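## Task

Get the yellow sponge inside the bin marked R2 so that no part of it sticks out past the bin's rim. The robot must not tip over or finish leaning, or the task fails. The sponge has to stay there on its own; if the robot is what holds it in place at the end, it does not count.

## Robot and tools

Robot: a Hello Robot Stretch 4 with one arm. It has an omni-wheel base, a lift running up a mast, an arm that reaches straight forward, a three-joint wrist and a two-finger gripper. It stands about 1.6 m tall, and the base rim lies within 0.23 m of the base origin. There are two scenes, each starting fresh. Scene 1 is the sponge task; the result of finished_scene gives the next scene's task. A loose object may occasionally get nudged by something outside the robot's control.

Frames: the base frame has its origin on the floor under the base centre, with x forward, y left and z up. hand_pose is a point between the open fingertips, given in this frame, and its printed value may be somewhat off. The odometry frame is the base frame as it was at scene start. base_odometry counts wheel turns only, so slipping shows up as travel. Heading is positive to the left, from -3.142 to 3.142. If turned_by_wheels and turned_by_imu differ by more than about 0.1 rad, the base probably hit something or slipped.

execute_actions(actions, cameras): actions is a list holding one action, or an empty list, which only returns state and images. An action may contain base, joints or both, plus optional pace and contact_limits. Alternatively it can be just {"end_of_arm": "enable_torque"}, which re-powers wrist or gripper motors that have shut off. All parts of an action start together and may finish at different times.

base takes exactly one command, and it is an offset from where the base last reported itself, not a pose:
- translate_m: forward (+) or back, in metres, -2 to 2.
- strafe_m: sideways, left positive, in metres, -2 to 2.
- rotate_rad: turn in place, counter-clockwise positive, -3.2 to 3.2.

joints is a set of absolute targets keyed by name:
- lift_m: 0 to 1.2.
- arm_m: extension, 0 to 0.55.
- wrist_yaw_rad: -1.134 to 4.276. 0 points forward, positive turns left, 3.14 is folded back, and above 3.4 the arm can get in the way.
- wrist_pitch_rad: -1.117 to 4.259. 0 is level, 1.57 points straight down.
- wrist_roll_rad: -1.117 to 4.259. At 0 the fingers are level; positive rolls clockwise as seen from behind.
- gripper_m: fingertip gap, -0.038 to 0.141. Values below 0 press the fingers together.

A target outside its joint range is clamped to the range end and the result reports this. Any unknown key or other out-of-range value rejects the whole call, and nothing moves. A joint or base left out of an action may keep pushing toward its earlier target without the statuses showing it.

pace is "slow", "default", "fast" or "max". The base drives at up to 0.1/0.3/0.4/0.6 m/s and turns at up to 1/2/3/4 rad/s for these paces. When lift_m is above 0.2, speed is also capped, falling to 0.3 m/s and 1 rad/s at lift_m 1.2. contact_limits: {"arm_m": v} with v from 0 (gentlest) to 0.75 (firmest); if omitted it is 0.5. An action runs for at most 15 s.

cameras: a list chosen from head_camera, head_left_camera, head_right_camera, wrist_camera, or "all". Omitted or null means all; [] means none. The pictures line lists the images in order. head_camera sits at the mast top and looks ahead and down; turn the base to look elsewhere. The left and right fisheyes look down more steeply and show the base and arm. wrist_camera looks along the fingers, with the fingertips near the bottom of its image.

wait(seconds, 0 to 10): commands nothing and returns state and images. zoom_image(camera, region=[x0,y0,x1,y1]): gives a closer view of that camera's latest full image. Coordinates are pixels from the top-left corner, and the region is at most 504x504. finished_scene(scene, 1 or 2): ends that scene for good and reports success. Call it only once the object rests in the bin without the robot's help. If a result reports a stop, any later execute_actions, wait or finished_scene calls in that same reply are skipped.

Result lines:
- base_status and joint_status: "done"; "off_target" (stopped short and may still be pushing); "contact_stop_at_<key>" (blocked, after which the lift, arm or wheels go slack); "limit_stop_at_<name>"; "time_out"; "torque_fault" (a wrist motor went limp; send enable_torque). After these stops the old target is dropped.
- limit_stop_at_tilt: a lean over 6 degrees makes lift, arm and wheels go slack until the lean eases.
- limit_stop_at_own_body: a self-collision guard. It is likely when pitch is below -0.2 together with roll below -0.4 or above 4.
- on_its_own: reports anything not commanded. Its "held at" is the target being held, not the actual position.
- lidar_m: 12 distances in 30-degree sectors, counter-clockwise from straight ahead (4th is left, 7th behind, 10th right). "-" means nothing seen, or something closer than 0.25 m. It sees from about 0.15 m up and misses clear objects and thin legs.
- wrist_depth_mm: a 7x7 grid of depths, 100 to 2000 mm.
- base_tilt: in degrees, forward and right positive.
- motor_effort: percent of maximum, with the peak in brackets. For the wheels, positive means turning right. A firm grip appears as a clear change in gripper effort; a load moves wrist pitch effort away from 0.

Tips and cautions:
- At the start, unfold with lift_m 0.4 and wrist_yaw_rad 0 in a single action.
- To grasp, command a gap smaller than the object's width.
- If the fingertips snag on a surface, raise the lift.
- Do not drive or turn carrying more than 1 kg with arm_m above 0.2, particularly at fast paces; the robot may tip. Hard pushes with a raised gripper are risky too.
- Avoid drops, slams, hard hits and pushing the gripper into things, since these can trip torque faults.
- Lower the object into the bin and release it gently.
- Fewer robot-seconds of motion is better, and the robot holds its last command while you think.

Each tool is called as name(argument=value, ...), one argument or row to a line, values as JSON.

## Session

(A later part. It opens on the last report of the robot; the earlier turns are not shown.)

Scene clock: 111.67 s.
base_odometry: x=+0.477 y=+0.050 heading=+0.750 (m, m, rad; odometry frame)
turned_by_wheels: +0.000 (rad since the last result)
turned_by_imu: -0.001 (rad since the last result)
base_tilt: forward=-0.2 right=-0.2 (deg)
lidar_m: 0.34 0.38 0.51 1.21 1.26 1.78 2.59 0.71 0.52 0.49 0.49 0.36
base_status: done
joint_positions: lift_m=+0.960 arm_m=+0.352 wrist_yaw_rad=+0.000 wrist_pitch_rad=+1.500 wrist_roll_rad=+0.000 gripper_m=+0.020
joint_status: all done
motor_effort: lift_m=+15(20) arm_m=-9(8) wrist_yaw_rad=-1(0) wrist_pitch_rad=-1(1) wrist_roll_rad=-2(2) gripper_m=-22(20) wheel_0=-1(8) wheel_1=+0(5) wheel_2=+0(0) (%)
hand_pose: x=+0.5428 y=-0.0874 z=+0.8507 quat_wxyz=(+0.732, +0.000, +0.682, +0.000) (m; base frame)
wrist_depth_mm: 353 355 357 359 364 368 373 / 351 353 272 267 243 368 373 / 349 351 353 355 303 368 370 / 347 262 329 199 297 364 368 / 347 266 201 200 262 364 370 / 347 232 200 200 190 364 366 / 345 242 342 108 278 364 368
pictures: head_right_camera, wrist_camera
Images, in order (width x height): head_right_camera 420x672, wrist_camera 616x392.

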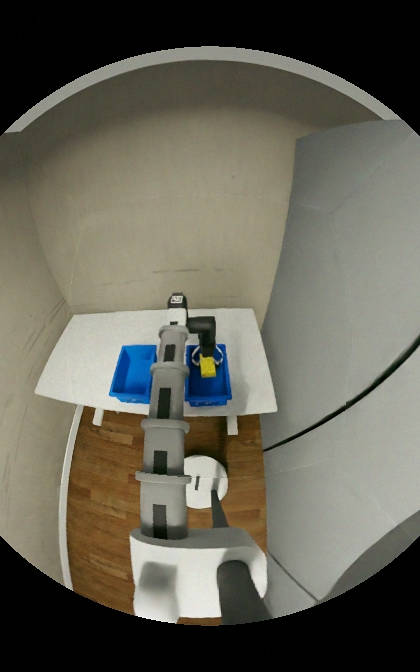

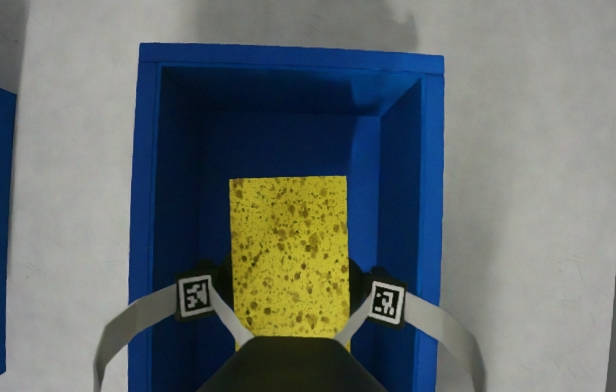

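execute_actions(
  actions=[
    {"joints":{"lift_m":0.872},"pace":"slow"},
  ],
  cameras=["wrist_camera"],
)

execute_actions(
  actions=[
    {"joints":{"gripper_m":0.085}},
  ],
  cameras=["wrist_camera"],
)

execute_actions(
  actions=[
    {"joints":{"lift_m":1.02},"pace":"fast"},
  ],
  cameras=["wrist_camera"],
)

execute_actions(
  actions=[
    {"joints":{"arm_m":0.0,"wrist_pitch_rad":1.0,"lift_m":1.1},"pace":"fast"},
  ],
)

Scene clock: 122.27 s.
base_odometry: x=+0.477 y=+0.050 heading=+0.750 (m, m, rad; odometry frame)
turned_by_wheels: +0.000 (rad since the last result)
turned_by_imu: -0.001 (rad since the last result)
base_tilt: forward=-0.2 right=-0.1 (deg)
lidar_m: 0.33 0.39 0.53 1.20 1.29 1.80 2.57 0.69 0.53 0.47 0.50 0.36
base_status: not commanded
joint_positions: lift_m=+0.872 arm_m=+0.352 wrist_yaw_rad=+0.000 wrist_pitch_rad=+1.500 wrist_roll_rad=+0.000 gripper_m=+0.020
joint_status: all done
motor_effort: lift_m=+15(15) arm_m=-9(9) wrist_yaw_rad=-1(1) wrist_pitch_rad=-1(1) wrist_roll_rad=-2(2) gripper_m=-20(21) wheel_0=-2(1) wheel_1=+0(0) wheel_2=+0(0) (%)
hand_pose: x=+0.5428 y=-0.0874 z=+0.7627 quat_wxyz=(+0.732, +0.000, +0.682, +0.000) (m; base frame)
wrist_depth_mm: 146 175 182 180 178 160 281 / 146 193 265 267 243 160 279 / 147 196 265 268 268 159 279 / 147 198 263 199 267 158 278 / 147 200 201 200 264 156 277 / 144 172 200 200 190 154 276 / 144 202 262 108 267 151 276
pictures: wrist_camera
Images, in order (width x height): wrist_camera 616x392.

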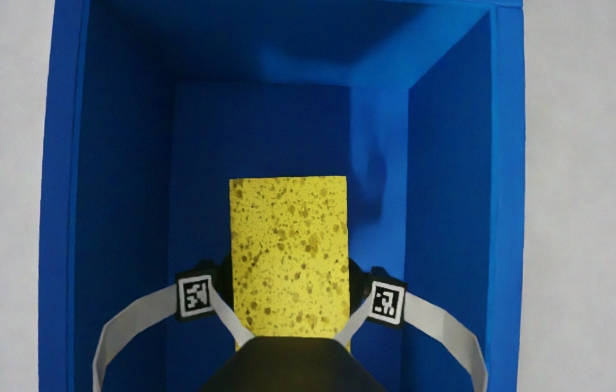

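Scene clock: 123.73 s.
base_odometry: x=+0.477 y=+0.050 heading=+0.750 (m, m, rad; odometry frame)
turned_by_wheels: +0.000 (rad since the last result)
turned_by_imu: +0.000 (rad since the last result)
base_tilt: forward=-0.2 right=-0.2 (deg)
lidar_m: 0.34 0.37 0.53 1.20 1.28 1.81 2.55 0.71 0.50 0.48 0.48 0.32
base_status: not commanded
joint_positions: lift_m=+0.872 arm_m=+0.352 wrist_yaw_rad=+0.000 wrist_pitch_rad=+1.500 wrist_roll_rad=+0.000 gripper_m=+0.085
joint_status: all done
motor_effort: lift_m=+15(15) arm_m=-9(9) wrist_yaw_rad=-1(1) wrist_pitch_rad=-1(1) wrist_roll_rad=-2(2) gripper_m=-2(21) wheel_0=-1(1) wheel_1=+0(0) wheel_2=+0(0) (%)
hand_pose: x=+0.5428 y=-0.0874 z=+0.7627 quat_wxyz=(+0.732, +0.000, +0.682, +0.000) (m; base frame)
wrist_depth_mm: 147 175 182 180 178 160 281 / 146 193 265 266 242 160 281 / 147 196 265 267 268 159 279 / 147 200 265 222 267 158 278 / 147 200 262 221 260 156 277 / 144 176 219 220 202 155 276 / 144 172 260 108 266 151 276
pictures: wrist_camera
Images, in order (width x height): wrist_camera 616x392.

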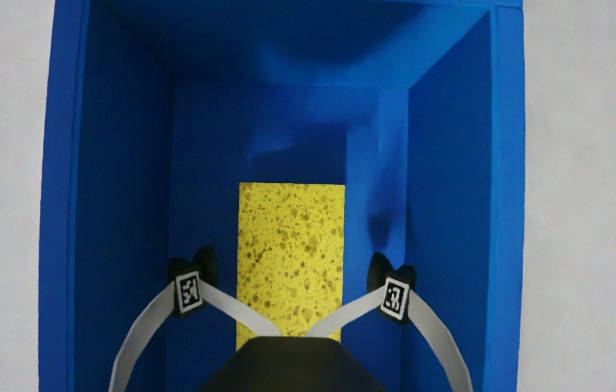

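Scene clock: 125.10 s.
base_odometry: x=+0.477 y=+0.050 heading=+0.750 (m, m, rad; odometry frame)
turned_by_wheels: +0.000 (rad since the last result)
turned_by_imu: +0.000 (rad since the last result)
base_tilt: forward=-0.2 right=-0.2 (deg)
lidar_m: 0.35 0.38 0.52 1.19 1.27 1.79 2.59 0.70 0.53 0.48 0.51 0.35
base_status: not commanded
joint_positions: lift_m=+1.020 arm_m=+0.352 wrist_yaw_rad=+0.000 wrist_pitch_rad=+1.500 wrist_roll_rad=+0.000 gripper_m=+0.085
joint_status: all done
motor_effort: lift_m=+21(22) arm_m=-9(9) wrist_yaw_rad=+0(0) wrist_pitch_rad=-1(1) wrist_roll_rad=-2(2) gripper_m=-2(2) wheel_0=-1(1) wheel_1=+0(0) wheel_2=+0(0) (%)
hand_pose: x=+0.5428 y=-0.0874 z=+0.9102 quat_wxyz=(+0.732, +0.000, +0.682, +0.000) (m; base frame)
wrist_depth_mm: 410 415 418 421 427 433 436 / 410 415 336 330 427 430 433 / 404 413 382 421 399 427 433 / 404 410 410 415 394 430 430 / 402 407 413 370 384 430 433 / 407 407 342 413 202 427 430 / 407 407 387 108 368 421 427
pictures: wrist_camera
Images, in order (width x height): wrist_camera 616x392.

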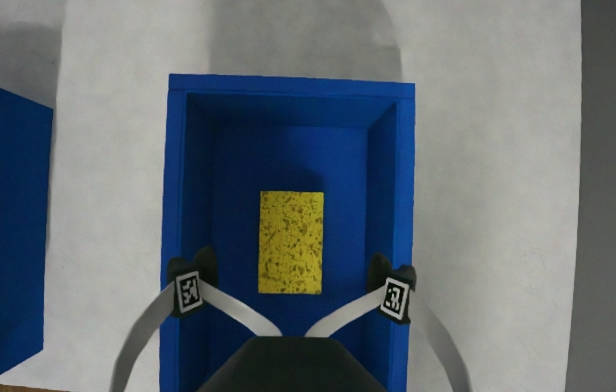

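Scene clock: 126.90 s.
base_odometry: x=+0.477 y=+0.050 heading=+0.750 (m, m, rad; odometry frame)
turned_by_wheels: +0.000 (rad since the last result)
turned_by_imu: +0.000 (rad since the last result)
base_tilt: forward=-0.2 right=-0.2 (deg)
lidar_m: 0.34 0.35 0.51 1.20 1.28 1.79 2.57 0.72 0.51 0.50 0.50 0.36
base_status: not commanded
joint_positions: lift_m=+1.100 arm_m=+0.002 wrist_yaw_rad=+0.000 wrist_pitch_rad=+1.001 wrist_roll_rad=+0.000 gripper_m=+0.085
joint_status: all done
motor_effort: lift_m=+20(22) arm_m=-9(6) wrist_yaw_rad=-1(2) wrist_pitch_rad=-4(8) wrist_roll_rad=-1(2) gripper_m=-2(1) wheel_0=-1(1) wheel_1=-1(0) wheel_2=+0(0) (%)
hand_pose: x=+0.3280 y=-0.0874 z=+1.0350 quat_wxyz=(+0.877, +0.000, +0.480, +0.000) (m; base frame)
wrist_depth_mm: 798 798 820 831 854 878 661 / 609 723 741 750 768 820 640 / 627 634 654 647 691 750 634 / 585 585 603 597 627 668 621 / 480 549 539 569 574 603 615 / 521 525 504 525 202 544 603 / 1138 1138 1160 108 1182 759 603
pictures: head_camera, head_left_camera, head_right_camera, wrist_camera
Images, in order (width x height): head_camera 420x560, head_left_camera 420x672, head_right_camera 420x672, wrist_camera 616x392.

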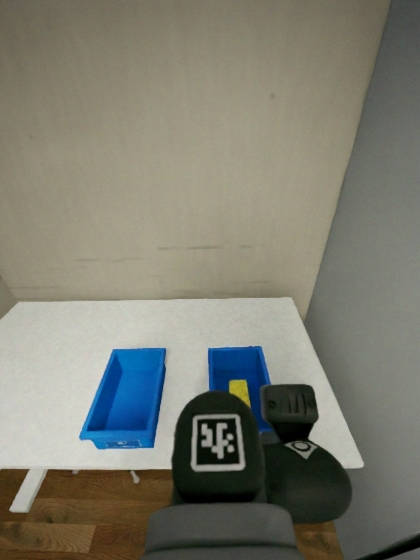

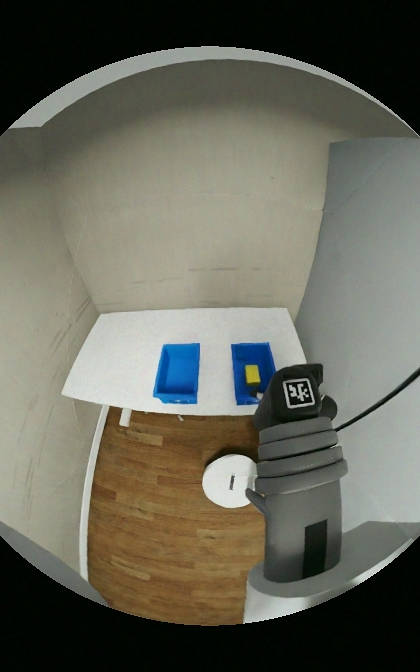

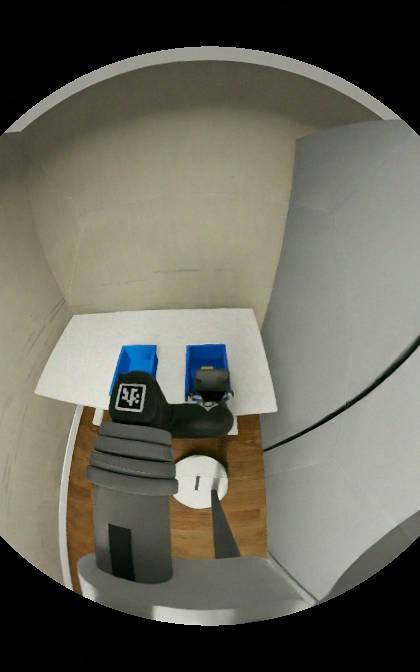

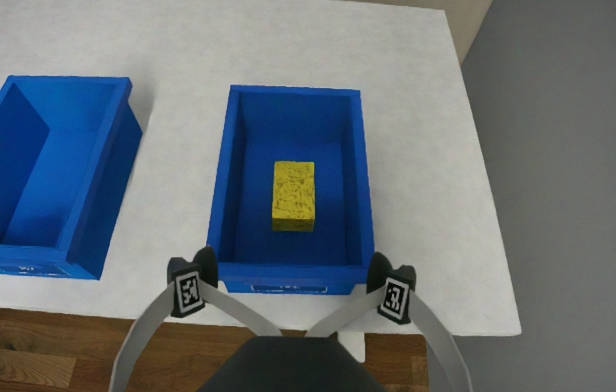

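Verify the label.

execute_actions(
  actions=[
    {"base":{"translate_m":-0.25},"joints":{"wrist_pitch_rad":0.7},"pace":"fast"},
  ],
  cameras=["wrist_camera"],
)

Scene clock: 135.83 s.
base_odometry: x=+0.294 y=-0.121 heading=+0.750 (m, m, rad; odometry frame)
turned_by_wheels: +0.000 (rad since the last result)
turned_by_imu: +0.000 (rad since the last result)
base_tilt: forward=-0.2 right=-0.2 (deg)
lidar_m: 0.60 0.64 0.90 1.22 1.29 1.82 2.32 0.68 0.50 0.48 0.52 0.63
base_status: done
joint_positions: lift_m=+1.100 arm_m=+0.002 wrist_yaw_rad=+0.000 wrist_pitch_rad=+0.702 wrist_roll_rad=+0.000 gripper_m=+0.085
joint_status: all done
motor_effort: lift_m=+20(20) arm_m=-9(9) wrist_yaw_rad=-1(0) wrist_pitch_rad=-6(10) wrist_roll_rad=-2(1) gripper_m=-3(3) wheel_0=+0(5) wheel_1=+0(6) wheel_2=-2(9) (%)
hand_pose: x=+0.3927 y=-0.0874 z=+1.0917 quat_wxyz=(+0.939, +0.000, +0.344, +0.000) (m; base frame)
wrist_depth_mm: 1160 1160 1138 1118 1118 946 661 / 1160 1182 1229 1205 1205 931 627 / 917 820 960 842 1042 931 627 / 683 759 820 778 842 904 621 / 640 654 668 647 723 778 609 / 1308 1308 640 661 202 750 603 / 1229 1229 1281 108 1281 759 603
pictures: wrist_camera
Images, in order (width x height): wrist_camera 616x392.

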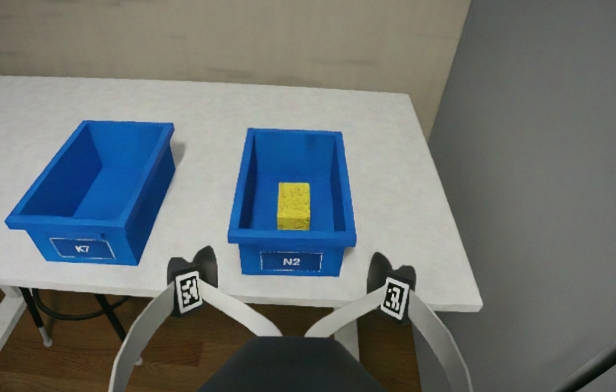

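It's N2, not R2. Re-grasp the sponge and search for R2.

execute_actions(
  actions=[
    {"base":{"translate_m":0.25},"joints":{"wrist_pitch_rad":1.5,"arm_m":0.352},"pace":"fast"},
  ],
  cameras=["wrist_camera"],
)

execute_actions(
  actions=[
    {"joints":{"lift_m":0.93}},
  ],
  cameras=["wrist_camera"],
)

Scene clock: 142.63 s.
base_odometry: x=+0.477 y=+0.050 heading=+0.750 (m, m, rad; odometry frame)
turned_by_wheels: +0.000 (rad since the last result)
turned_by_imu: -0.001 (rad since the last result)
base_tilt: forward=-0.2 right=-0.2 (deg)
lidar_m: 0.33 0.37 0.52 1.20 1.28 1.79 2.56 0.71 0.50 0.49 0.51 0.36
base_status: done
joint_positions: lift_m=+1.100 arm_m=+0.350 wrist_yaw_rad=+0.000 wrist_pitch_rad=+1.500 wrist_roll_rad=+0.000 gripper_m=+0.085
joint_status: all done
motor_effort: lift_m=+20(21) arm_m=+9(13) wrist_yaw_rad=-2(0) wrist_pitch_rad=+0(2) wrist_roll_rad=-1(2) gripper_m=-2(1) wheel_0=+0(2) wheel_1=-1(5) wheel_2=+2(8) (%)
hand_pose: x=+0.5418 y=-0.0874 z=+0.9903 quat_wxyz=(+0.732, +0.000, +0.682, +0.000) (m; base frame)
wrist_depth_mm: 488 496 496 504 508 517 627 / 488 496 500 504 508 517 609 / 433 492 439 496 508 512 603 / 439 488 492 492 504 512 597 / 427 488 492 452 504 508 585 / 427 488 397 492 203 508 603 / 484 484 413 108 504 508 597
pictures: wrist_camera
Images, in order (width x height): wrist_camera 616x392.

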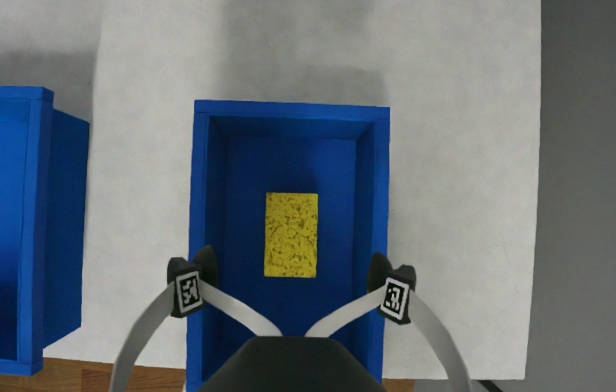

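Scene clock: 144.43 s.
base_odometry: x=+0.477 y=+0.050 heading=+0.750 (m, m, rad; odometry frame)
turned_by_wheels: +0.000 (rad since the last result)
turned_by_imu: +0.000 (rad since the last result)
base_tilt: forward=-0.2 right=-0.1 (deg)
lidar_m: 0.33 0.37 0.53 1.20 1.28 1.78 2.57 0.70 0.51 0.50 0.48 0.36
base_status: not commanded
joint_positions: lift_m=+0.930 arm_m=+0.350 wrist_yaw_rad=+0.000 wrist_pitch_rad=+1.500 wrist_roll_rad=+0.000 gripper_m=+0.085
joint_status: all done
motor_effort: lift_m=+15(19) arm_m=+9(9) wrist_yaw_rad=-1(2) wrist_pitch_rad=+0(0) wrist_roll_rad=-1(1) gripper_m=-1(1) wheel_0=+0(0) wheel_1=+0(0) wheel_2=+2(2) (%)
hand_pose: x=+0.5418 y=-0.0874 z=+0.8207 quat_wxyz=(+0.732, +0.000, +0.682, +0.000) (m; base frame)
wrist_depth_mm: 324 213 212 211 212 338 342 / 322 229 274 271 242 338 340 / 320 234 324 327 304 336 340 / 320 237 324 281 298 336 336 / 319 219 320 279 260 334 338 / 319 202 278 278 202 332 336 / 315 220 319 108 278 334 336
pictures: wrist_camera
Images, in order (width x height): wrist_camera 616x392.

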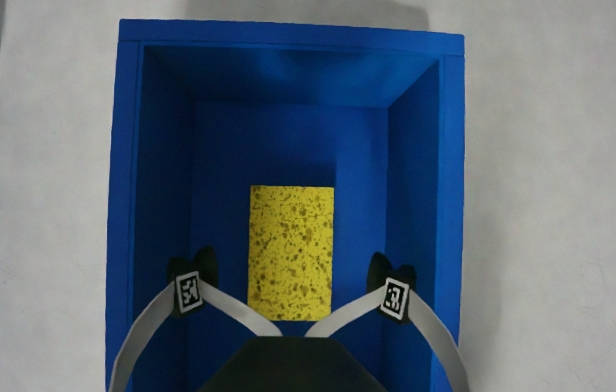

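execute_actions(
  actions=[
    {"joints":{"lift_m":0.863},"pace":"slow"},
  ],
  cameras=[],
)

execute_actions(
  actions=[
    {"joints":{"gripper_m":0.02}},
  ],
  cameras=["wrist_camera"],
)

execute_actions(
  actions=[
    {"joints":{"lift_m":1.08}},
  ],
  cameras=["wrist_camera"],
)

execute_actions(
  actions=[
    {"base":{"translate_m":-0.3},"joints":{"arm_m":0}},
  ],
  cameras=[],
)

execute_actions(
  actions=[
    {"base":{"rotate_rad":3.1}},
  ],
)

Scene clock: 152.63 s.
base_odometry: x=+0.477 y=+0.050 heading=+0.750 (m, m, rad; odometry frame)
turned_by_wheels: +0.000 (rad since the last result)
turned_by_imu: -0.001 (rad since the last result)
base_tilt: forward=-0.2 right=-0.2 (deg)
lidar_m: 0.34 0.39 0.53 1.22 1.29 1.77 2.56 0.71 0.50 0.50 0.49 0.36
base_status: not commanded
joint_positions: lift_m=+0.863 arm_m=+0.350 wrist_yaw_rad=+0.000 wrist_pitch_rad=+1.500 wrist_roll_rad=+0.000 gripper_m=+0.085
joint_status: all done
motor_effort: lift_m=+15(15) arm_m=+9(9) wrist_yaw_rad=-2(2) wrist_pitch_rad=+0(0) wrist_roll_rad=+0(1) gripper_m=+0(2) wheel_0=+0(0) wheel_1=+0(0) wheel_2=+2(2) (%)
hand_pose: x=+0.5418 y=-0.0874 z=+0.7537 quat_wxyz=(+0.732, +0.000, +0.682, +0.000) (m; base frame)
wrist_depth_mm: 137 175 183 182 180 160 271 / 137 193 255 258 243 160 271 / 137 196 256 259 260 159 270 / 138 199 255 213 259 158 270 / 138 200 254 212 258 157 267 / 135 176 211 211 202 154 267 / 135 172 253 108 257 142 266
pictures: none
No camera images: the call's "cameras" was empty. Leave "cameras" out to get every camera's image.

Scene clock: 154.10 s.
base_odometry: x=+0.477 y=+0.050 heading=+0.750 (m, m, rad; odometry frame)
turned_by_wheels: +0.000 (rad since the last result)
turned_by_imu: +0.000 (rad since the last result)
base_tilt: forward=-0.2 right=-0.2 (deg)
lidar_m: 0.34 0.37 0.53 1.20 1.29 1.81 2.59 0.71 0.51 0.49 0.46 0.35
base_status: not commanded
joint_positions: lift_m=+0.863 arm_m=+0.350 wrist_yaw_rad=+0.000 wrist_pitch_rad=+1.500 wrist_roll_rad=+0.000 gripper_m=+0.020
joint_status: all done
motor_effort: lift_m=+15(15) arm_m=+9(9) wrist_yaw_rad=-2(2) wrist_pitch_rad=+0(0) wrist_roll_rad=-1(1) gripper_m=-20(22) wheel_0=+0(0) wheel_1=+0(0) wheel_2=+2(2) (%)
hand_pose: x=+0.5418 y=-0.0874 z=+0.7537 quat_wxyz=(+0.732, +0.000, +0.682, +0.000) (m; base frame)
wrist_depth_mm: 138 175 184 182 180 160 271 / 137 193 256 258 244 160 271 / 137 196 256 259 260 160 270 / 138 199 255 201 259 158 268 / 138 200 252 200 259 156 267 / 135 172 197 198 190 153 267 / 135 201 252 108 256 142 266
pictures: wrist_camera
Images, in order (width x height): wrist_camera 616x392.

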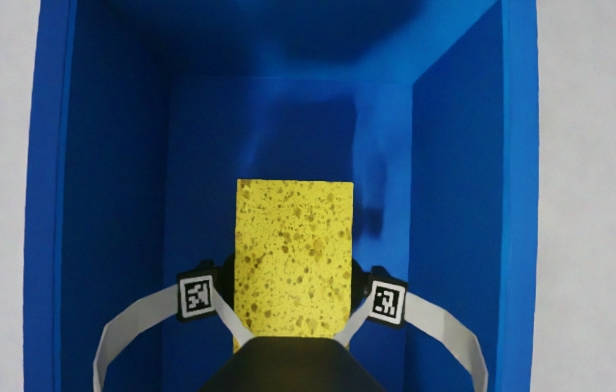

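Scene clock: 156.10 s.
base_odometry: x=+0.477 y=+0.050 heading=+0.750 (m, m, rad; odometry frame)
turned_by_wheels: +0.000 (rad since the last result)
turned_by_imu: +0.000 (rad since the last result)
base_tilt: forward=-0.1 right=-0.2 (deg)
lidar_m: 0.34 0.38 0.52 1.20 1.28 1.81 2.57 0.69 0.50 0.48 0.49 0.37
base_status: not commanded
joint_positions: lift_m=+1.080 arm_m=+0.350 wrist_yaw_rad=+0.000 wrist_pitch_rad=+1.500 wrist_roll_rad=+0.000 gripper_m=+0.020
joint_status: all done
motor_effort: lift_m=+21(22) arm_m=+9(9) wrist_yaw_rad=-2(2) wrist_pitch_rad=+0(0) wrist_roll_rad=-2(1) gripper_m=-19(20) wheel_0=+0(0) wheel_1=-1(0) wheel_2=+2(2) (%)
hand_pose: x=+0.5418 y=-0.0874 z=+0.9702 quat_wxyz=(+0.732, +0.000, +0.682, +0.000) (m; base frame)
wrist_depth_mm: 469 477 484 484 492 492 554 / 466 473 477 480 488 496 580 / 407 473 442 477 488 492 580 / 413 469 384 201 484 488 591 / 415 469 353 200 484 488 580 / 430 466 198 199 190 492 569 / 462 469 353 108 484 484 585
pictures: wrist_camera
Images, in order (width x height): wrist_camera 616x392.

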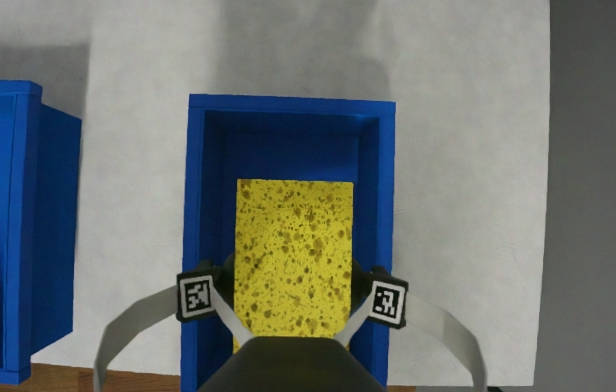

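Scene clock: 158.57 s.
base_odometry: x=+0.258 y=-0.155 heading=+0.750 (m, m, rad; odometry frame)
turned_by_wheels: +0.000 (rad since the last result)
turned_by_imu: +0.000 (rad since the last result)
base_tilt: forward=-0.2 right=-0.2 (deg)
lidar_m: 0.65 0.68 0.97 1.22 1.30 1.83 2.26 0.66 0.50 0.48 0.52 0.67
base_status: done
joint_positions: lift_m=+1.080 arm_m=+0.002 wrist_yaw_rad=+0.000 wrist_pitch_rad=+1.500 wrist_roll_rad=+0.000 gripper_m=+0.020
joint_status: all done
motor_effort: lift_m=+21(21) arm_m=-9(11) wrist_yaw_rad=+0(2) wrist_pitch_rad=-1(1) wrist_roll_rad=-1(1) gripper_m=-20(21) wheel_0=+0(5) wheel_1=+0(5) wheel_2=+0(9) (%)
hand_pose: x=+0.1928 y=-0.0874 z=+0.9702 quat_wxyz=(+0.732, +0.000, +0.682, +0.000) (m; base frame)
wrist_depth_mm: 1182 1182 1229 1229 1229 891 634 / 1205 1205 1229 1229 1229 878 609 / 1182 1182 1205 1229 1229 866 603 / 1205 1205 1205 200 1205 831 591 / 1160 1205 976 200 1255 820 574 / 1182 1182 198 199 190 750 569 / 1182 1182 1182 108 1205 668 564
pictures: none
No camera images: the call's "cameras" was empty. Leave "cameras" out to get every camera's image.

Scene clock: 162.13 s.
base_odometry: x=+0.258 y=-0.155 heading=-2.434 (m, m, rad; odometry frame)
turned_by_wheels: +3.100 (rad since the last result)
turned_by_imu: +3.062 (rad since the last result)
base_tilt: forward=-0.2 right=-0.2 (deg)
lidar_m: 2.25 0.74 0.52 0.47 0.51 0.71 0.65 0.70 0.88 1.22 1.28 1.68
base_status: done
joint_positions: lift_m=+1.080 arm_m=+0.002 wrist_yaw_rad=+0.000 wrist_pitch_rad=+1.500 wrist_roll_rad=+0.000 gripper_m=+0.020
joint_status: not commanded
motor_effort: lift_m=+21(21) arm_m=-9(9) wrist_yaw_rad=-1(1) wrist_pitch_rad=-1(1) wrist_roll_rad=-1(1) gripper_m=-20(20) wheel_0=-2(4) wheel_1=-2(5) wheel_2=-2(6) (%)
hand_pose: x=+0.1929 y=-0.0874 z=+0.9702 quat_wxyz=(+0.732, +0.000, +0.682, +0.000) (m; base frame)
wrist_depth_mm: 866 1205 1205 1229 1229 1255 1281 / 891 1205 1229 1205 1255 1255 1255 / 904 1182 1205 1205 1229 1255 1255 / 878 1182 1182 200 1229 1229 1255 / 891 1205 976 200 1205 1229 1255 / 931 1138 198 199 190 1255 1255 / 917 1160 1182 108 1205 1255 1229
pictures: head_camera, head_left_camera, head_right_camera, wrist_camera
Images, in order (width x height): head_camera 420x560, head_left_camera 420x672, head_right_camera 420x672, wrist_camera 616x392.

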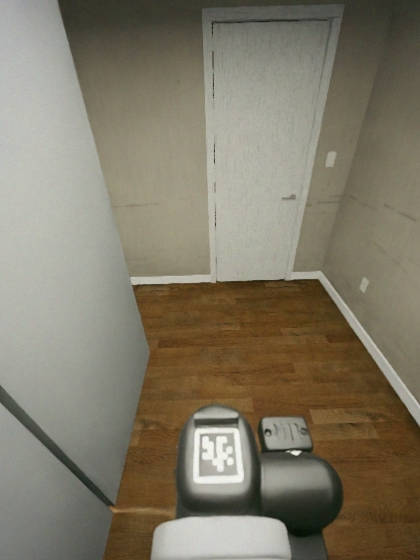

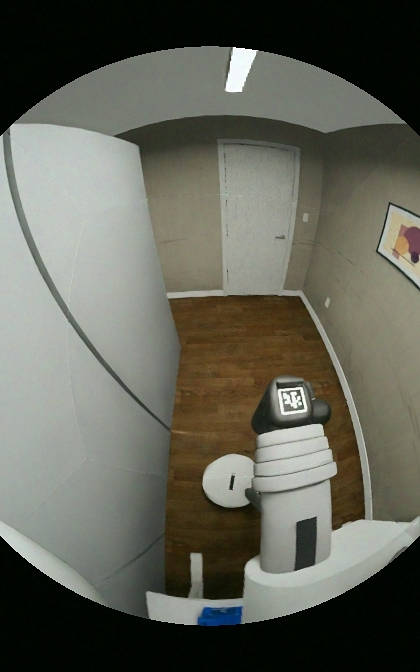

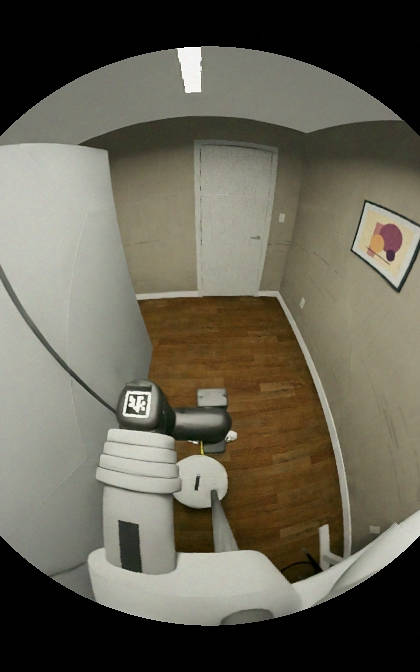

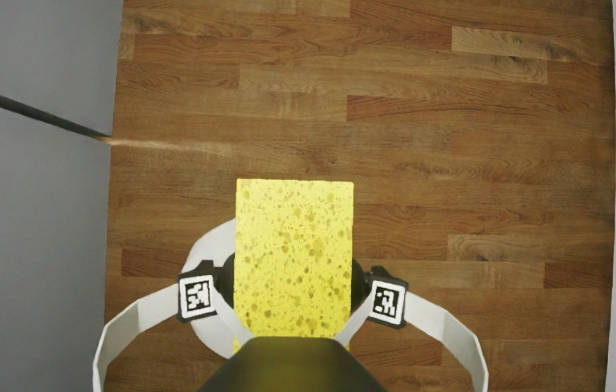

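execute_actions(
  actions=[
    {"base":{"translate_m":1.65},"pace":"fast"},
  ],
)

Scene clock: 172.87 s.
base_odometry: x=-0.996 y=-1.227 heading=-2.434 (m, m, rad; odometry frame)
turned_by_wheels: +0.000 (rad since the last result)
turned_by_imu: -0.006 (rad since the last result)
base_tilt: forward=-0.1 right=-0.2 (deg)
lidar_m: 0.62 0.68 0.92 2.51 0.60 0.73 1.98 1.76 1.28 1.21 0.88 0.63
base_status: done
joint_positions: lift_m=+1.080 arm_m=+0.002 wrist_yaw_rad=+0.000 wrist_pitch_rad=+1.500 wrist_roll_rad=+0.000 gripper_m=+0.020
joint_status: not commanded
motor_effort: lift_m=+21(21) arm_m=-9(9) wrist_yaw_rad=-1(0) wrist_pitch_rad=-1(0) wrist_roll_rad=-1(1) gripper_m=-19(19) wheel_0=+2(3) wheel_1=+1(6) wheel_2=+2(10) (%)
hand_pose: x=+0.1928 y=-0.0874 z=+0.9702 quat_wxyz=(+0.732, +0.000, +0.682, +0.000) (m; base frame)
wrist_depth_mm: 960 960 917 866 842 854 831 / 1182 1205 1229 1229 1255 1205 1160 / 1205 1205 1205 1205 1229 1255 1281 / 1182 1182 1205 201 1255 1229 1281 / 1182 1205 976 199 1205 1255 1255 / 1205 1160 198 199 191 1255 1255 / 1182 1182 1205 108 1205 1229 1229
pictures: head_camera, head_left_camera, head_right_camera, wrist_camera
Images, in order (width x height): head_camera 420x560, head_left_camera 420x672, head_right_camera 420x672, wrist_camera 616x392.

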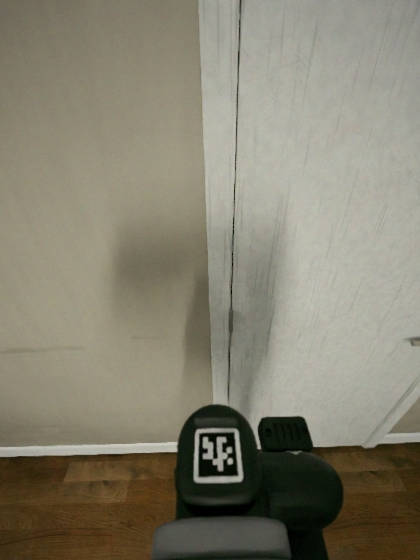

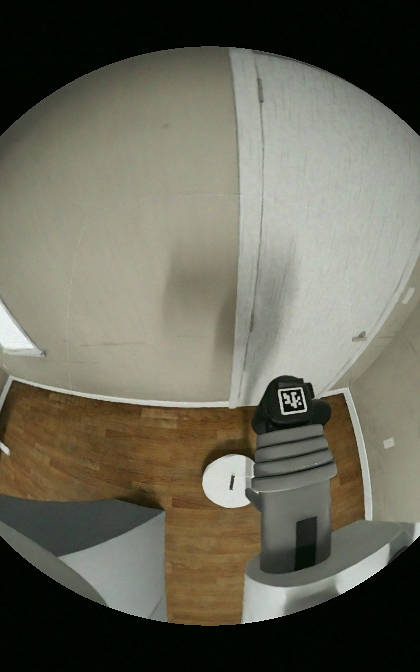

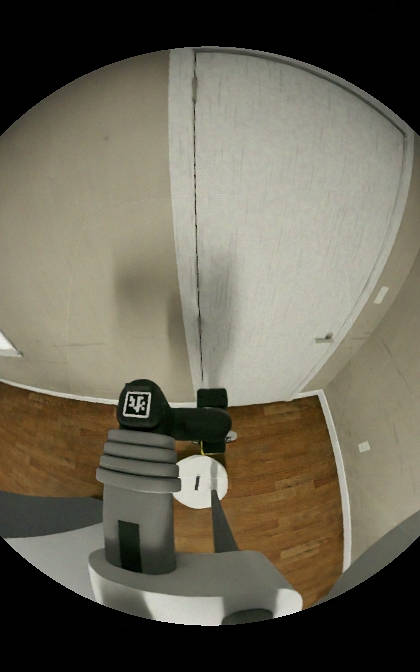

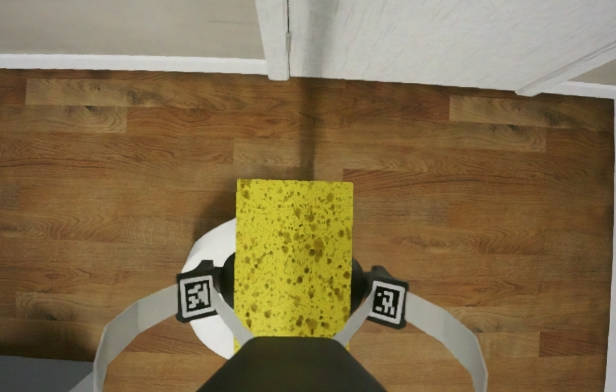

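execute_actions(
  actions=[
    {"base":{"translate_m":0.2},"pace":"fast"},
  ],
  cameras=[],
)

execute_actions(
  actions=[
    {"base":{"rotate_rad":1.65},"pace":"fast"},
  ],
)

Scene clock: 177.33 s.
base_odometry: x=-1.148 y=-1.357 heading=-2.433 (m, m, rad; odometry frame)
turned_by_wheels: +0.000 (rad since the last result)
turned_by_imu: -0.001 (rad since the last result)
base_tilt: forward=-0.2 right=-0.2 (deg)
lidar_m: 0.42 0.46 0.67 1.61 0.71 0.73 1.97 1.76 1.27 1.21 0.65 0.45
base_status: done
joint_positions: lift_m=+1.080 arm_m=+0.002 wrist_yaw_rad=+0.000 wrist_pitch_rad=+1.500 wrist_roll_rad=+0.000 gripper_m=+0.020
joint_status: not commanded
motor_effort: lift_m=+21(21) arm_m=-9(9) wrist_yaw_rad=-1(0) wrist_pitch_rad=-1(1) wrist_roll_rad=-1(1) gripper_m=-20(20) wheel_0=+1(4) wheel_1=+0(6) wheel_2=+1(11) (%)
hand_pose: x=+0.1928 y=-0.0874 z=+0.9702 quat_wxyz=(+0.732, +0.000, +0.682, +0.000) (m; base frame)
wrist_depth_mm: 508 508 473 442 439 433 418 / 741 741 741 654 634 609 585 / 1205 1182 1205 1229 1182 1118 1025 / 1182 1182 1205 201 1229 1255 1255 / 1182 1182 976 200 1229 1229 1255 / 1182 1182 198 199 190 1255 1255 / 1160 1182 1182 108 1229 1205 1255
pictures: none
No camera images: the call's "cameras" was empty. Leave "cameras" out to get every camera's image.

Scene clock: 179.83 s.
base_odometry: x=-1.148 y=-1.357 heading=-0.784 (m, m, rad; odometry frame)
turned_by_wheels: +1.650 (rad since the last result)
turned_by_imu: +1.629 (rad since the last result)
base_tilt: forward=-0.2 right=-0.2 (deg)
lidar_m: 2.49 0.70 0.77 2.50 1.61 1.27 1.22 0.59 0.44 0.40 0.45 0.69
base_status: done
joint_positions: lift_m=+1.080 arm_m=+0.002 wrist_yaw_rad=+0.000 wrist_pitch_rad=+1.500 wrist_roll_rad=+0.000 gripper_m=+0.020
joint_status: not commanded
motor_effort: lift_m=+20(20) arm_m=-9(9) wrist_yaw_rad=-1(1) wrist_pitch_rad=-1(1) wrist_roll_rad=-1(1) gripper_m=-19(23) wheel_0=-2(5) wheel_1=-2(7) wheel_2=-2(7) (%)
hand_pose: x=+0.1928 y=-0.0874 z=+0.9703 quat_wxyz=(+0.732, +0.000, +0.682, +0.000) (m; base frame)
wrist_depth_mm: 798 1160 1205 1229 1229 854 591 / 1078 1205 1205 1229 1229 831 569 / 1182 1205 1229 1205 1255 798 554 / 1182 1229 1182 201 1229 788 544 / 1160 1182 991 200 1205 750 530 / 1182 1182 198 199 190 683 530 / 1182 1182 1182 108 1118 597 512
pictures: head_camera, head_left_camera, head_right_camera, wrist_camera
Images, in order (width x height): head_camera 420x560, head_left_camera 420x672, head_right_camera 420x672, wrist_camera 616x392.

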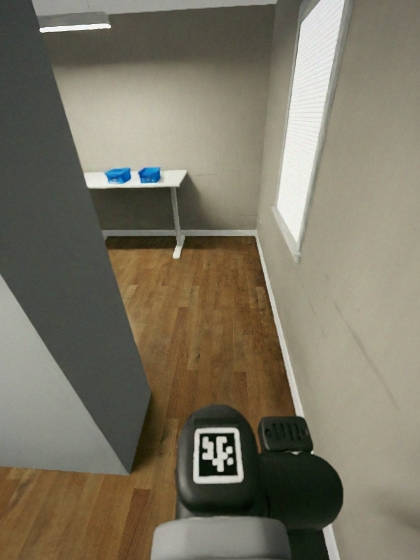

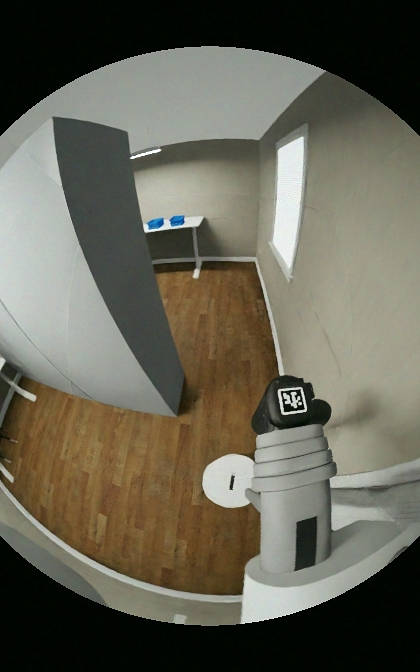

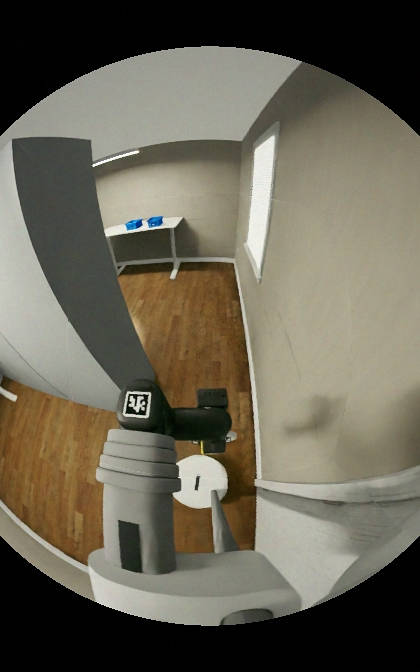

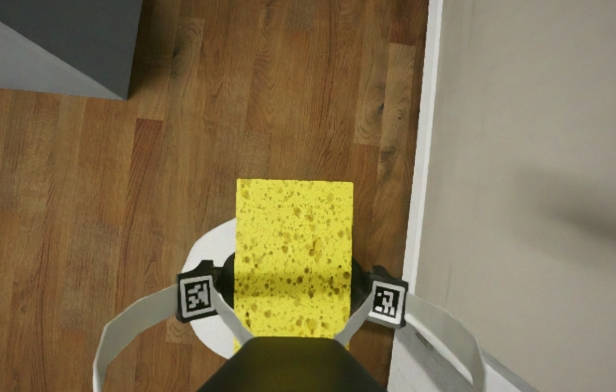

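execute_actions(
  actions=[
    {"base":{"translate_m":1.7},"pace":"fast"},
  ],
  cameras=["head_camera","head_left_camera"],
)

Scene clock: 191.03 s.
base_odometry: x=+0.056 y=-2.558 heading=-0.784 (m, m, rad; odometry frame)
turned_by_wheels: +0.000 (rad since the last result)
turned_by_imu: -0.006 (rad since the last result)
base_tilt: forward=-0.2 right=-0.1 (deg)
lidar_m: 1.23 1.15 1.67 2.28 0.98 0.82 1.78 0.77 0.55 0.51 0.57 0.83
base_status: done
joint_positions: lift_m=+1.080 arm_m=+0.002 wrist_yaw_rad=+0.000 wrist_pitch_rad=+1.500 wrist_roll_rad=+0.000 gripper_m=+0.020
joint_status: not commanded
motor_effort: lift_m=+20(20) arm_m=-9(9) wrist_yaw_rad=-1(0) wrist_pitch_rad=-1(1) wrist_roll_rad=-1(1) gripper_m=-20(21) wheel_0=+0(5) wheel_1=+0(6) wheel_2=+2(10) (%)
hand_pose: x=+0.1928 y=-0.0874 z=+0.9703 quat_wxyz=(+0.732, +0.000, +0.682, +0.000) (m; base frame)
wrist_depth_mm: 1205 1205 1229 1229 1255 1098 750 / 1205 1205 1229 1229 1229 1098 741 / 1205 1205 1205 1205 1229 1060 723 / 1182 1205 1205 200 1229 1008 707 / 1205 1182 991 200 1229 991 699 / 1160 1182 198 200 190 917 676 / 1160 1182 1205 108 1205 798 668
pictures: head_camera, head_left_camera
Images, in order (width x height): head_camera 420x560, head_left_camera 420x672.

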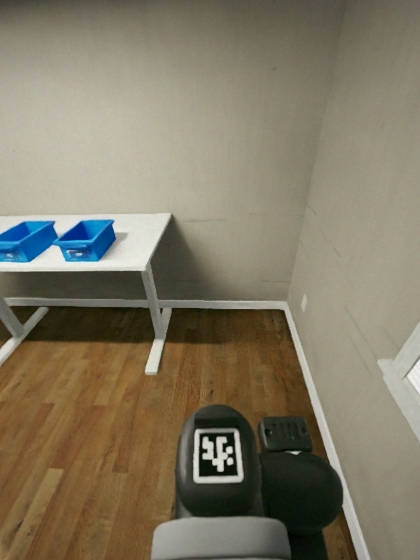

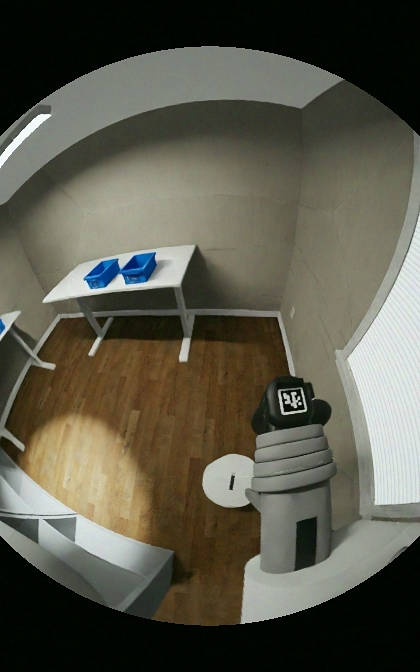

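execute_actions(
  actions=[
    {"base":{"translate_m":0.3},"pace":"fast"},
  ],
  cameras=[],
)

execute_actions(
  actions=[
    {"base":{"strafe_m":1.0},"joints":{"wrist_pitch_rad":0.5},"pace":"fast"},
  ],
)

Scene clock: 200.00 s.
base_odometry: x=+0.269 y=-2.769 heading=-0.784 (m, m, rad; odometry frame)
turned_by_wheels: +0.000 (rad since the last result)
turned_by_imu: -0.002 (rad since the last result)
base_tilt: forward=-0.2 right=-0.2 (deg)
lidar_m: 1.23 0.87 1.20 2.35 1.38 1.08 1.89 0.76 0.54 0.54 0.59 0.95
base_status: done
joint_positions: lift_m=+1.080 arm_m=+0.002 wrist_yaw_rad=+0.000 wrist_pitch_rad=+1.500 wrist_roll_rad=+0.000 gripper_m=+0.020
joint_status: not commanded
motor_effort: lift_m=+20(20) arm_m=-9(9) wrist_yaw_rad=+0(1) wrist_pitch_rad=+0(1) wrist_roll_rad=-1(1) gripper_m=-19(20) wheel_0=+0(7) wheel_1=+0(5) wheel_2=+2(10) (%)
hand_pose: x=+0.1928 y=-0.0874 z=+0.9703 quat_wxyz=(+0.732, +0.000, +0.682, +0.000) (m; base frame)
wrist_depth_mm: 1205 1229 1229 1255 1255 1160 778 / 1205 1205 1205 1229 1229 1118 778 / 1205 1205 1205 1229 1255 1078 759 / 1182 1182 1229 200 1229 1060 732 / 1182 1182 991 200 1229 1025 715 / 1182 1182 198 200 190 931 699 / 1205 1182 1182 108 1229 831 691
pictures: none
No camera images: the call's "cameras" was empty. Leave "cameras" out to get every camera's image.

Scene clock: 204.30 s.
base_odometry: x=+0.975 y=-2.061 heading=-0.784 (m, m, rad; odometry frame)
turned_by_wheels: +0.000 (rad since the last result)
turned_by_imu: -0.004 (rad since the last result)
base_tilt: forward=-0.2 right=-0.2 (deg)
lidar_m: 0.81 0.87 1.41 1.37 1.29 0.97 0.95 1.03 1.59 1.53 1.67 0.87
base_status: done
joint_positions: lift_m=+1.080 arm_m=+0.002 wrist_yaw_rad=+0.000 wrist_pitch_rad=+0.502 wrist_roll_rad=+0.000 gripper_m=+0.020
joint_status: all done
motor_effort: lift_m=+20(20) arm_m=-9(9) wrist_yaw_rad=-1(0) wrist_pitch_rad=-8(10) wrist_roll_rad=-1(1) gripper_m=-21(19) wheel_0=+3(8) wheel_1=-1(10) wheel_2=+1(1) (%)
hand_pose: x=+0.4253 y=-0.0874 z=+1.1191 quat_wxyz=(+0.969, +0.000, +0.249, +0.000) (m; base frame)
wrist_depth_mm: 1308 1308 1308 1281 1281 1229 1229 / 1118 1138 891 1138 917 1336 1336 / 768 788 691 788 691 715 1397 / 1205 1661 683 201 699 699 715 / 1808 1808 1756 200 1756 1756 1708 / 1537 1464 198 199 190 1708 1756 / 1336 1366 1464 108 1464 1430 1499
pictures: head_camera, head_left_camera, head_right_camera, wrist_camera
Images, in order (width x height): head_camera 420x560, head_left_camera 420x672, head_right_camera 420x672, wrist_camera 616x392.

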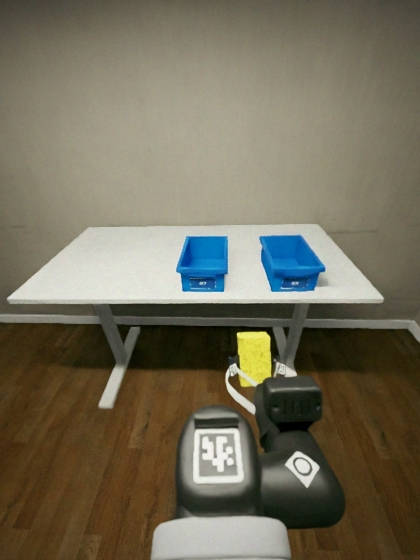

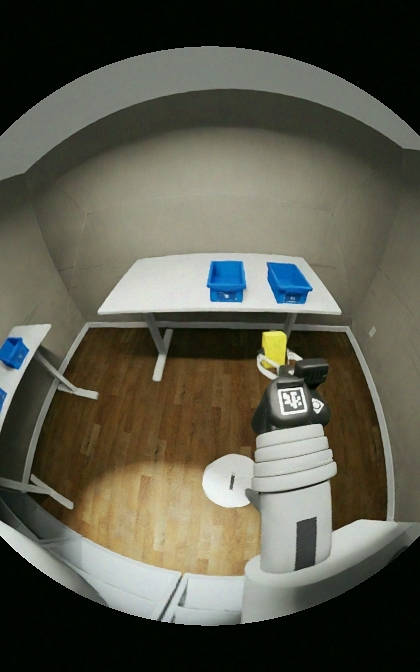

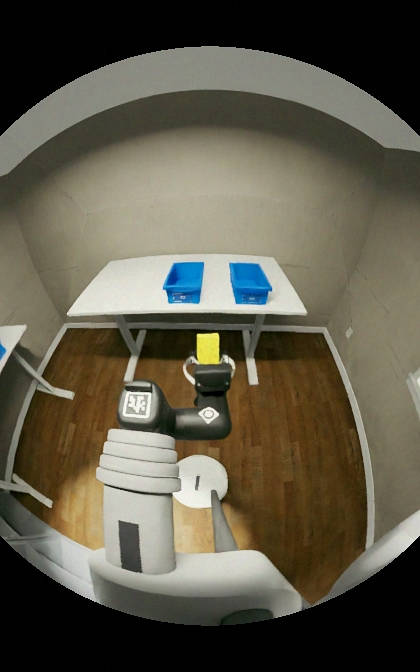

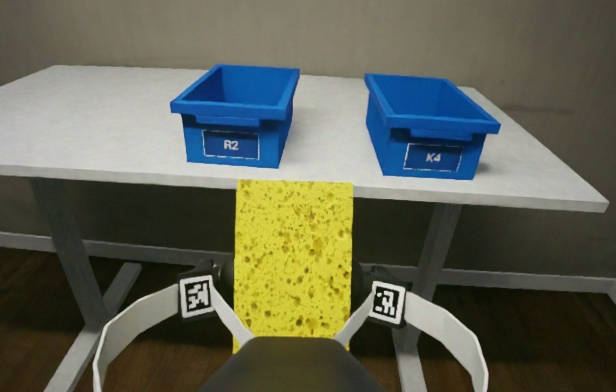

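execute_actions(
  actions=[
    {"base":{"strafe_m":0.105},"joints":{"lift_m":1.2},"pace":"fast"},
  ],
  cameras=[],
)

execute_actions(
  actions=[
    {"base":{"translate_m":0.45},"joints":{"arm_m":0.15},"pace":"fast"},
  ],
)

Scene clock: 223.20 s.
base_odometry: x=+1.049 y=-1.987 heading=-0.783 (m, m, rad; odometry frame)
turned_by_wheels: +0.000 (rad since the last result)
turned_by_imu: -0.001 (rad since the last result)
base_tilt: forward=-0.2 right=-0.2 (deg)
lidar_m: 0.84 0.89 1.28 1.26 1.29 0.96 0.94 1.02 1.70 1.66 1.79 0.84
base_status: done
joint_positions: lift_m=+1.199 arm_m=+0.002 wrist_yaw_rad=+0.000 wrist_pitch_rad=+0.502 wrist_roll_rad=+0.000 gripper_m=+0.020
joint_status: all done
joint sent to its limit — the command would take lift_m past its upper limit, so that joint was sent only as far as its limit.
motor_effort: lift_m=+21(23) arm_m=-9(9) wrist_yaw_rad=-1(1) wrist_pitch_rad=-6(7) wrist_roll_rad=-1(1) gripper_m=-20(21) wheel_0=+2(7) wheel_1=-1(8) wheel_2=+1(2) (%)
hand_pose: x=+0.4253 y=-0.0874 z=+1.2379 quat_wxyz=(+0.969, +0.000, +0.248, +0.000) (m; base frame)
wrist_depth_mm: 1336 1308 1308 1281 1255 1255 1229 / 1430 1397 1397 1366 1366 1336 1336 / 1060 1060 1118 976 1098 1008 1430 / 809 820 798 200 831 750 976 / 1921 1808 741 200 768 768 798 / 1756 1430 198 199 190 1808 1863 / 1499 1499 1618 108 1618 1576 1618
pictures: none
No camera images: the call's "cameras" was empty. Leave "cameras" out to get every camera's image.

Scene clock: 226.17 s.
base_odometry: x=+1.367 y=-2.304 heading=-0.783 (m, m, rad; odometry frame)
turned_by_wheels: +0.000 (rad since the last result)
turned_by_imu: -0.002 (rad since the last result)
base_tilt: forward=-0.2 right=-0.1 (deg)
lidar_m: 0.36 0.40 0.58 1.24 1.30 1.42 1.39 1.50 1.75 1.70 0.54 0.39
base_status: done
joint_positions: lift_m=+1.199 arm_m=+0.148 wrist_yaw_rad=+0.000 wrist_pitch_rad=+0.502 wrist_roll_rad=+0.000 gripper_m=+0.020
joint_status: all done
motor_effort: lift_m=+21(21) arm_m=+9(7) wrist_yaw_rad=-2(0) wrist_pitch_rad=-6(7) wrist_roll_rad=-1(1) gripper_m=-19(19) wheel_0=+1(5) wheel_1=+2(5) wheel_2=+0(9) (%)
hand_pose: x=+0.5722 y=-0.0874 z=+1.2380 quat_wxyz=(+0.969, +0.000, +0.248, +0.000) (m; base frame)
wrist_depth_mm: 741 741 732 715 715 699 699 / 798 788 788 778 768 750 750 / 878 866 854 842 831 820 820 / 798 809 798 201 866 866 854 / 640 661 640 200 707 707 723 / 539 530 198 199 189 585 445 / 469 473 379 108 484 445 421
pictures: head_camera, head_left_camera, head_right_camera, wrist_camera
Images, in order (width x height): head_camera 420x560, head_left_camera 420x672, head_right_camera 420x672, wrist_camera 616x392.

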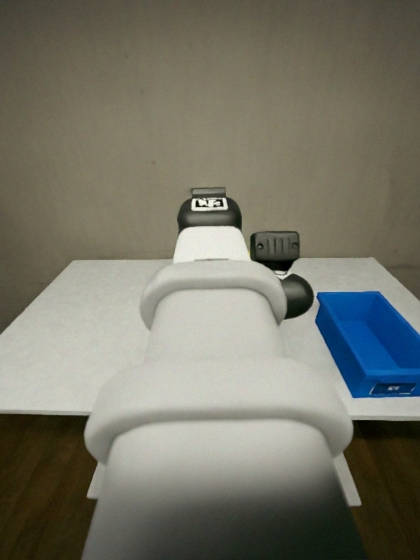

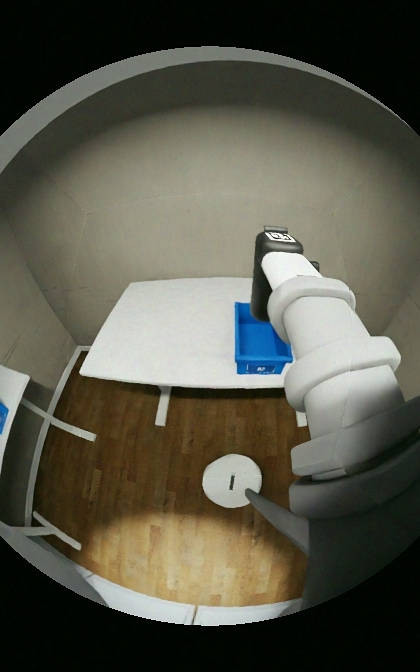

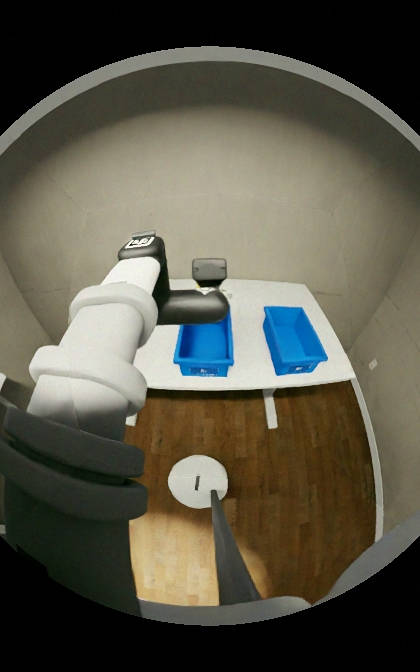

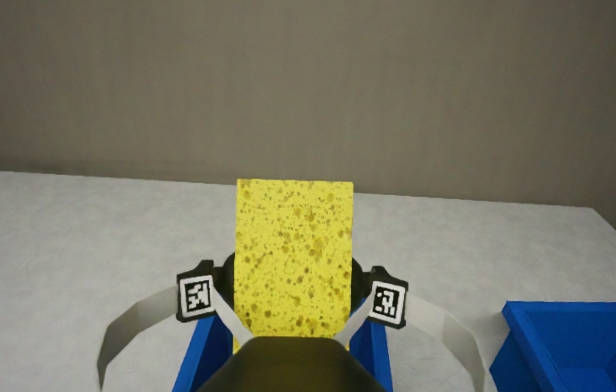

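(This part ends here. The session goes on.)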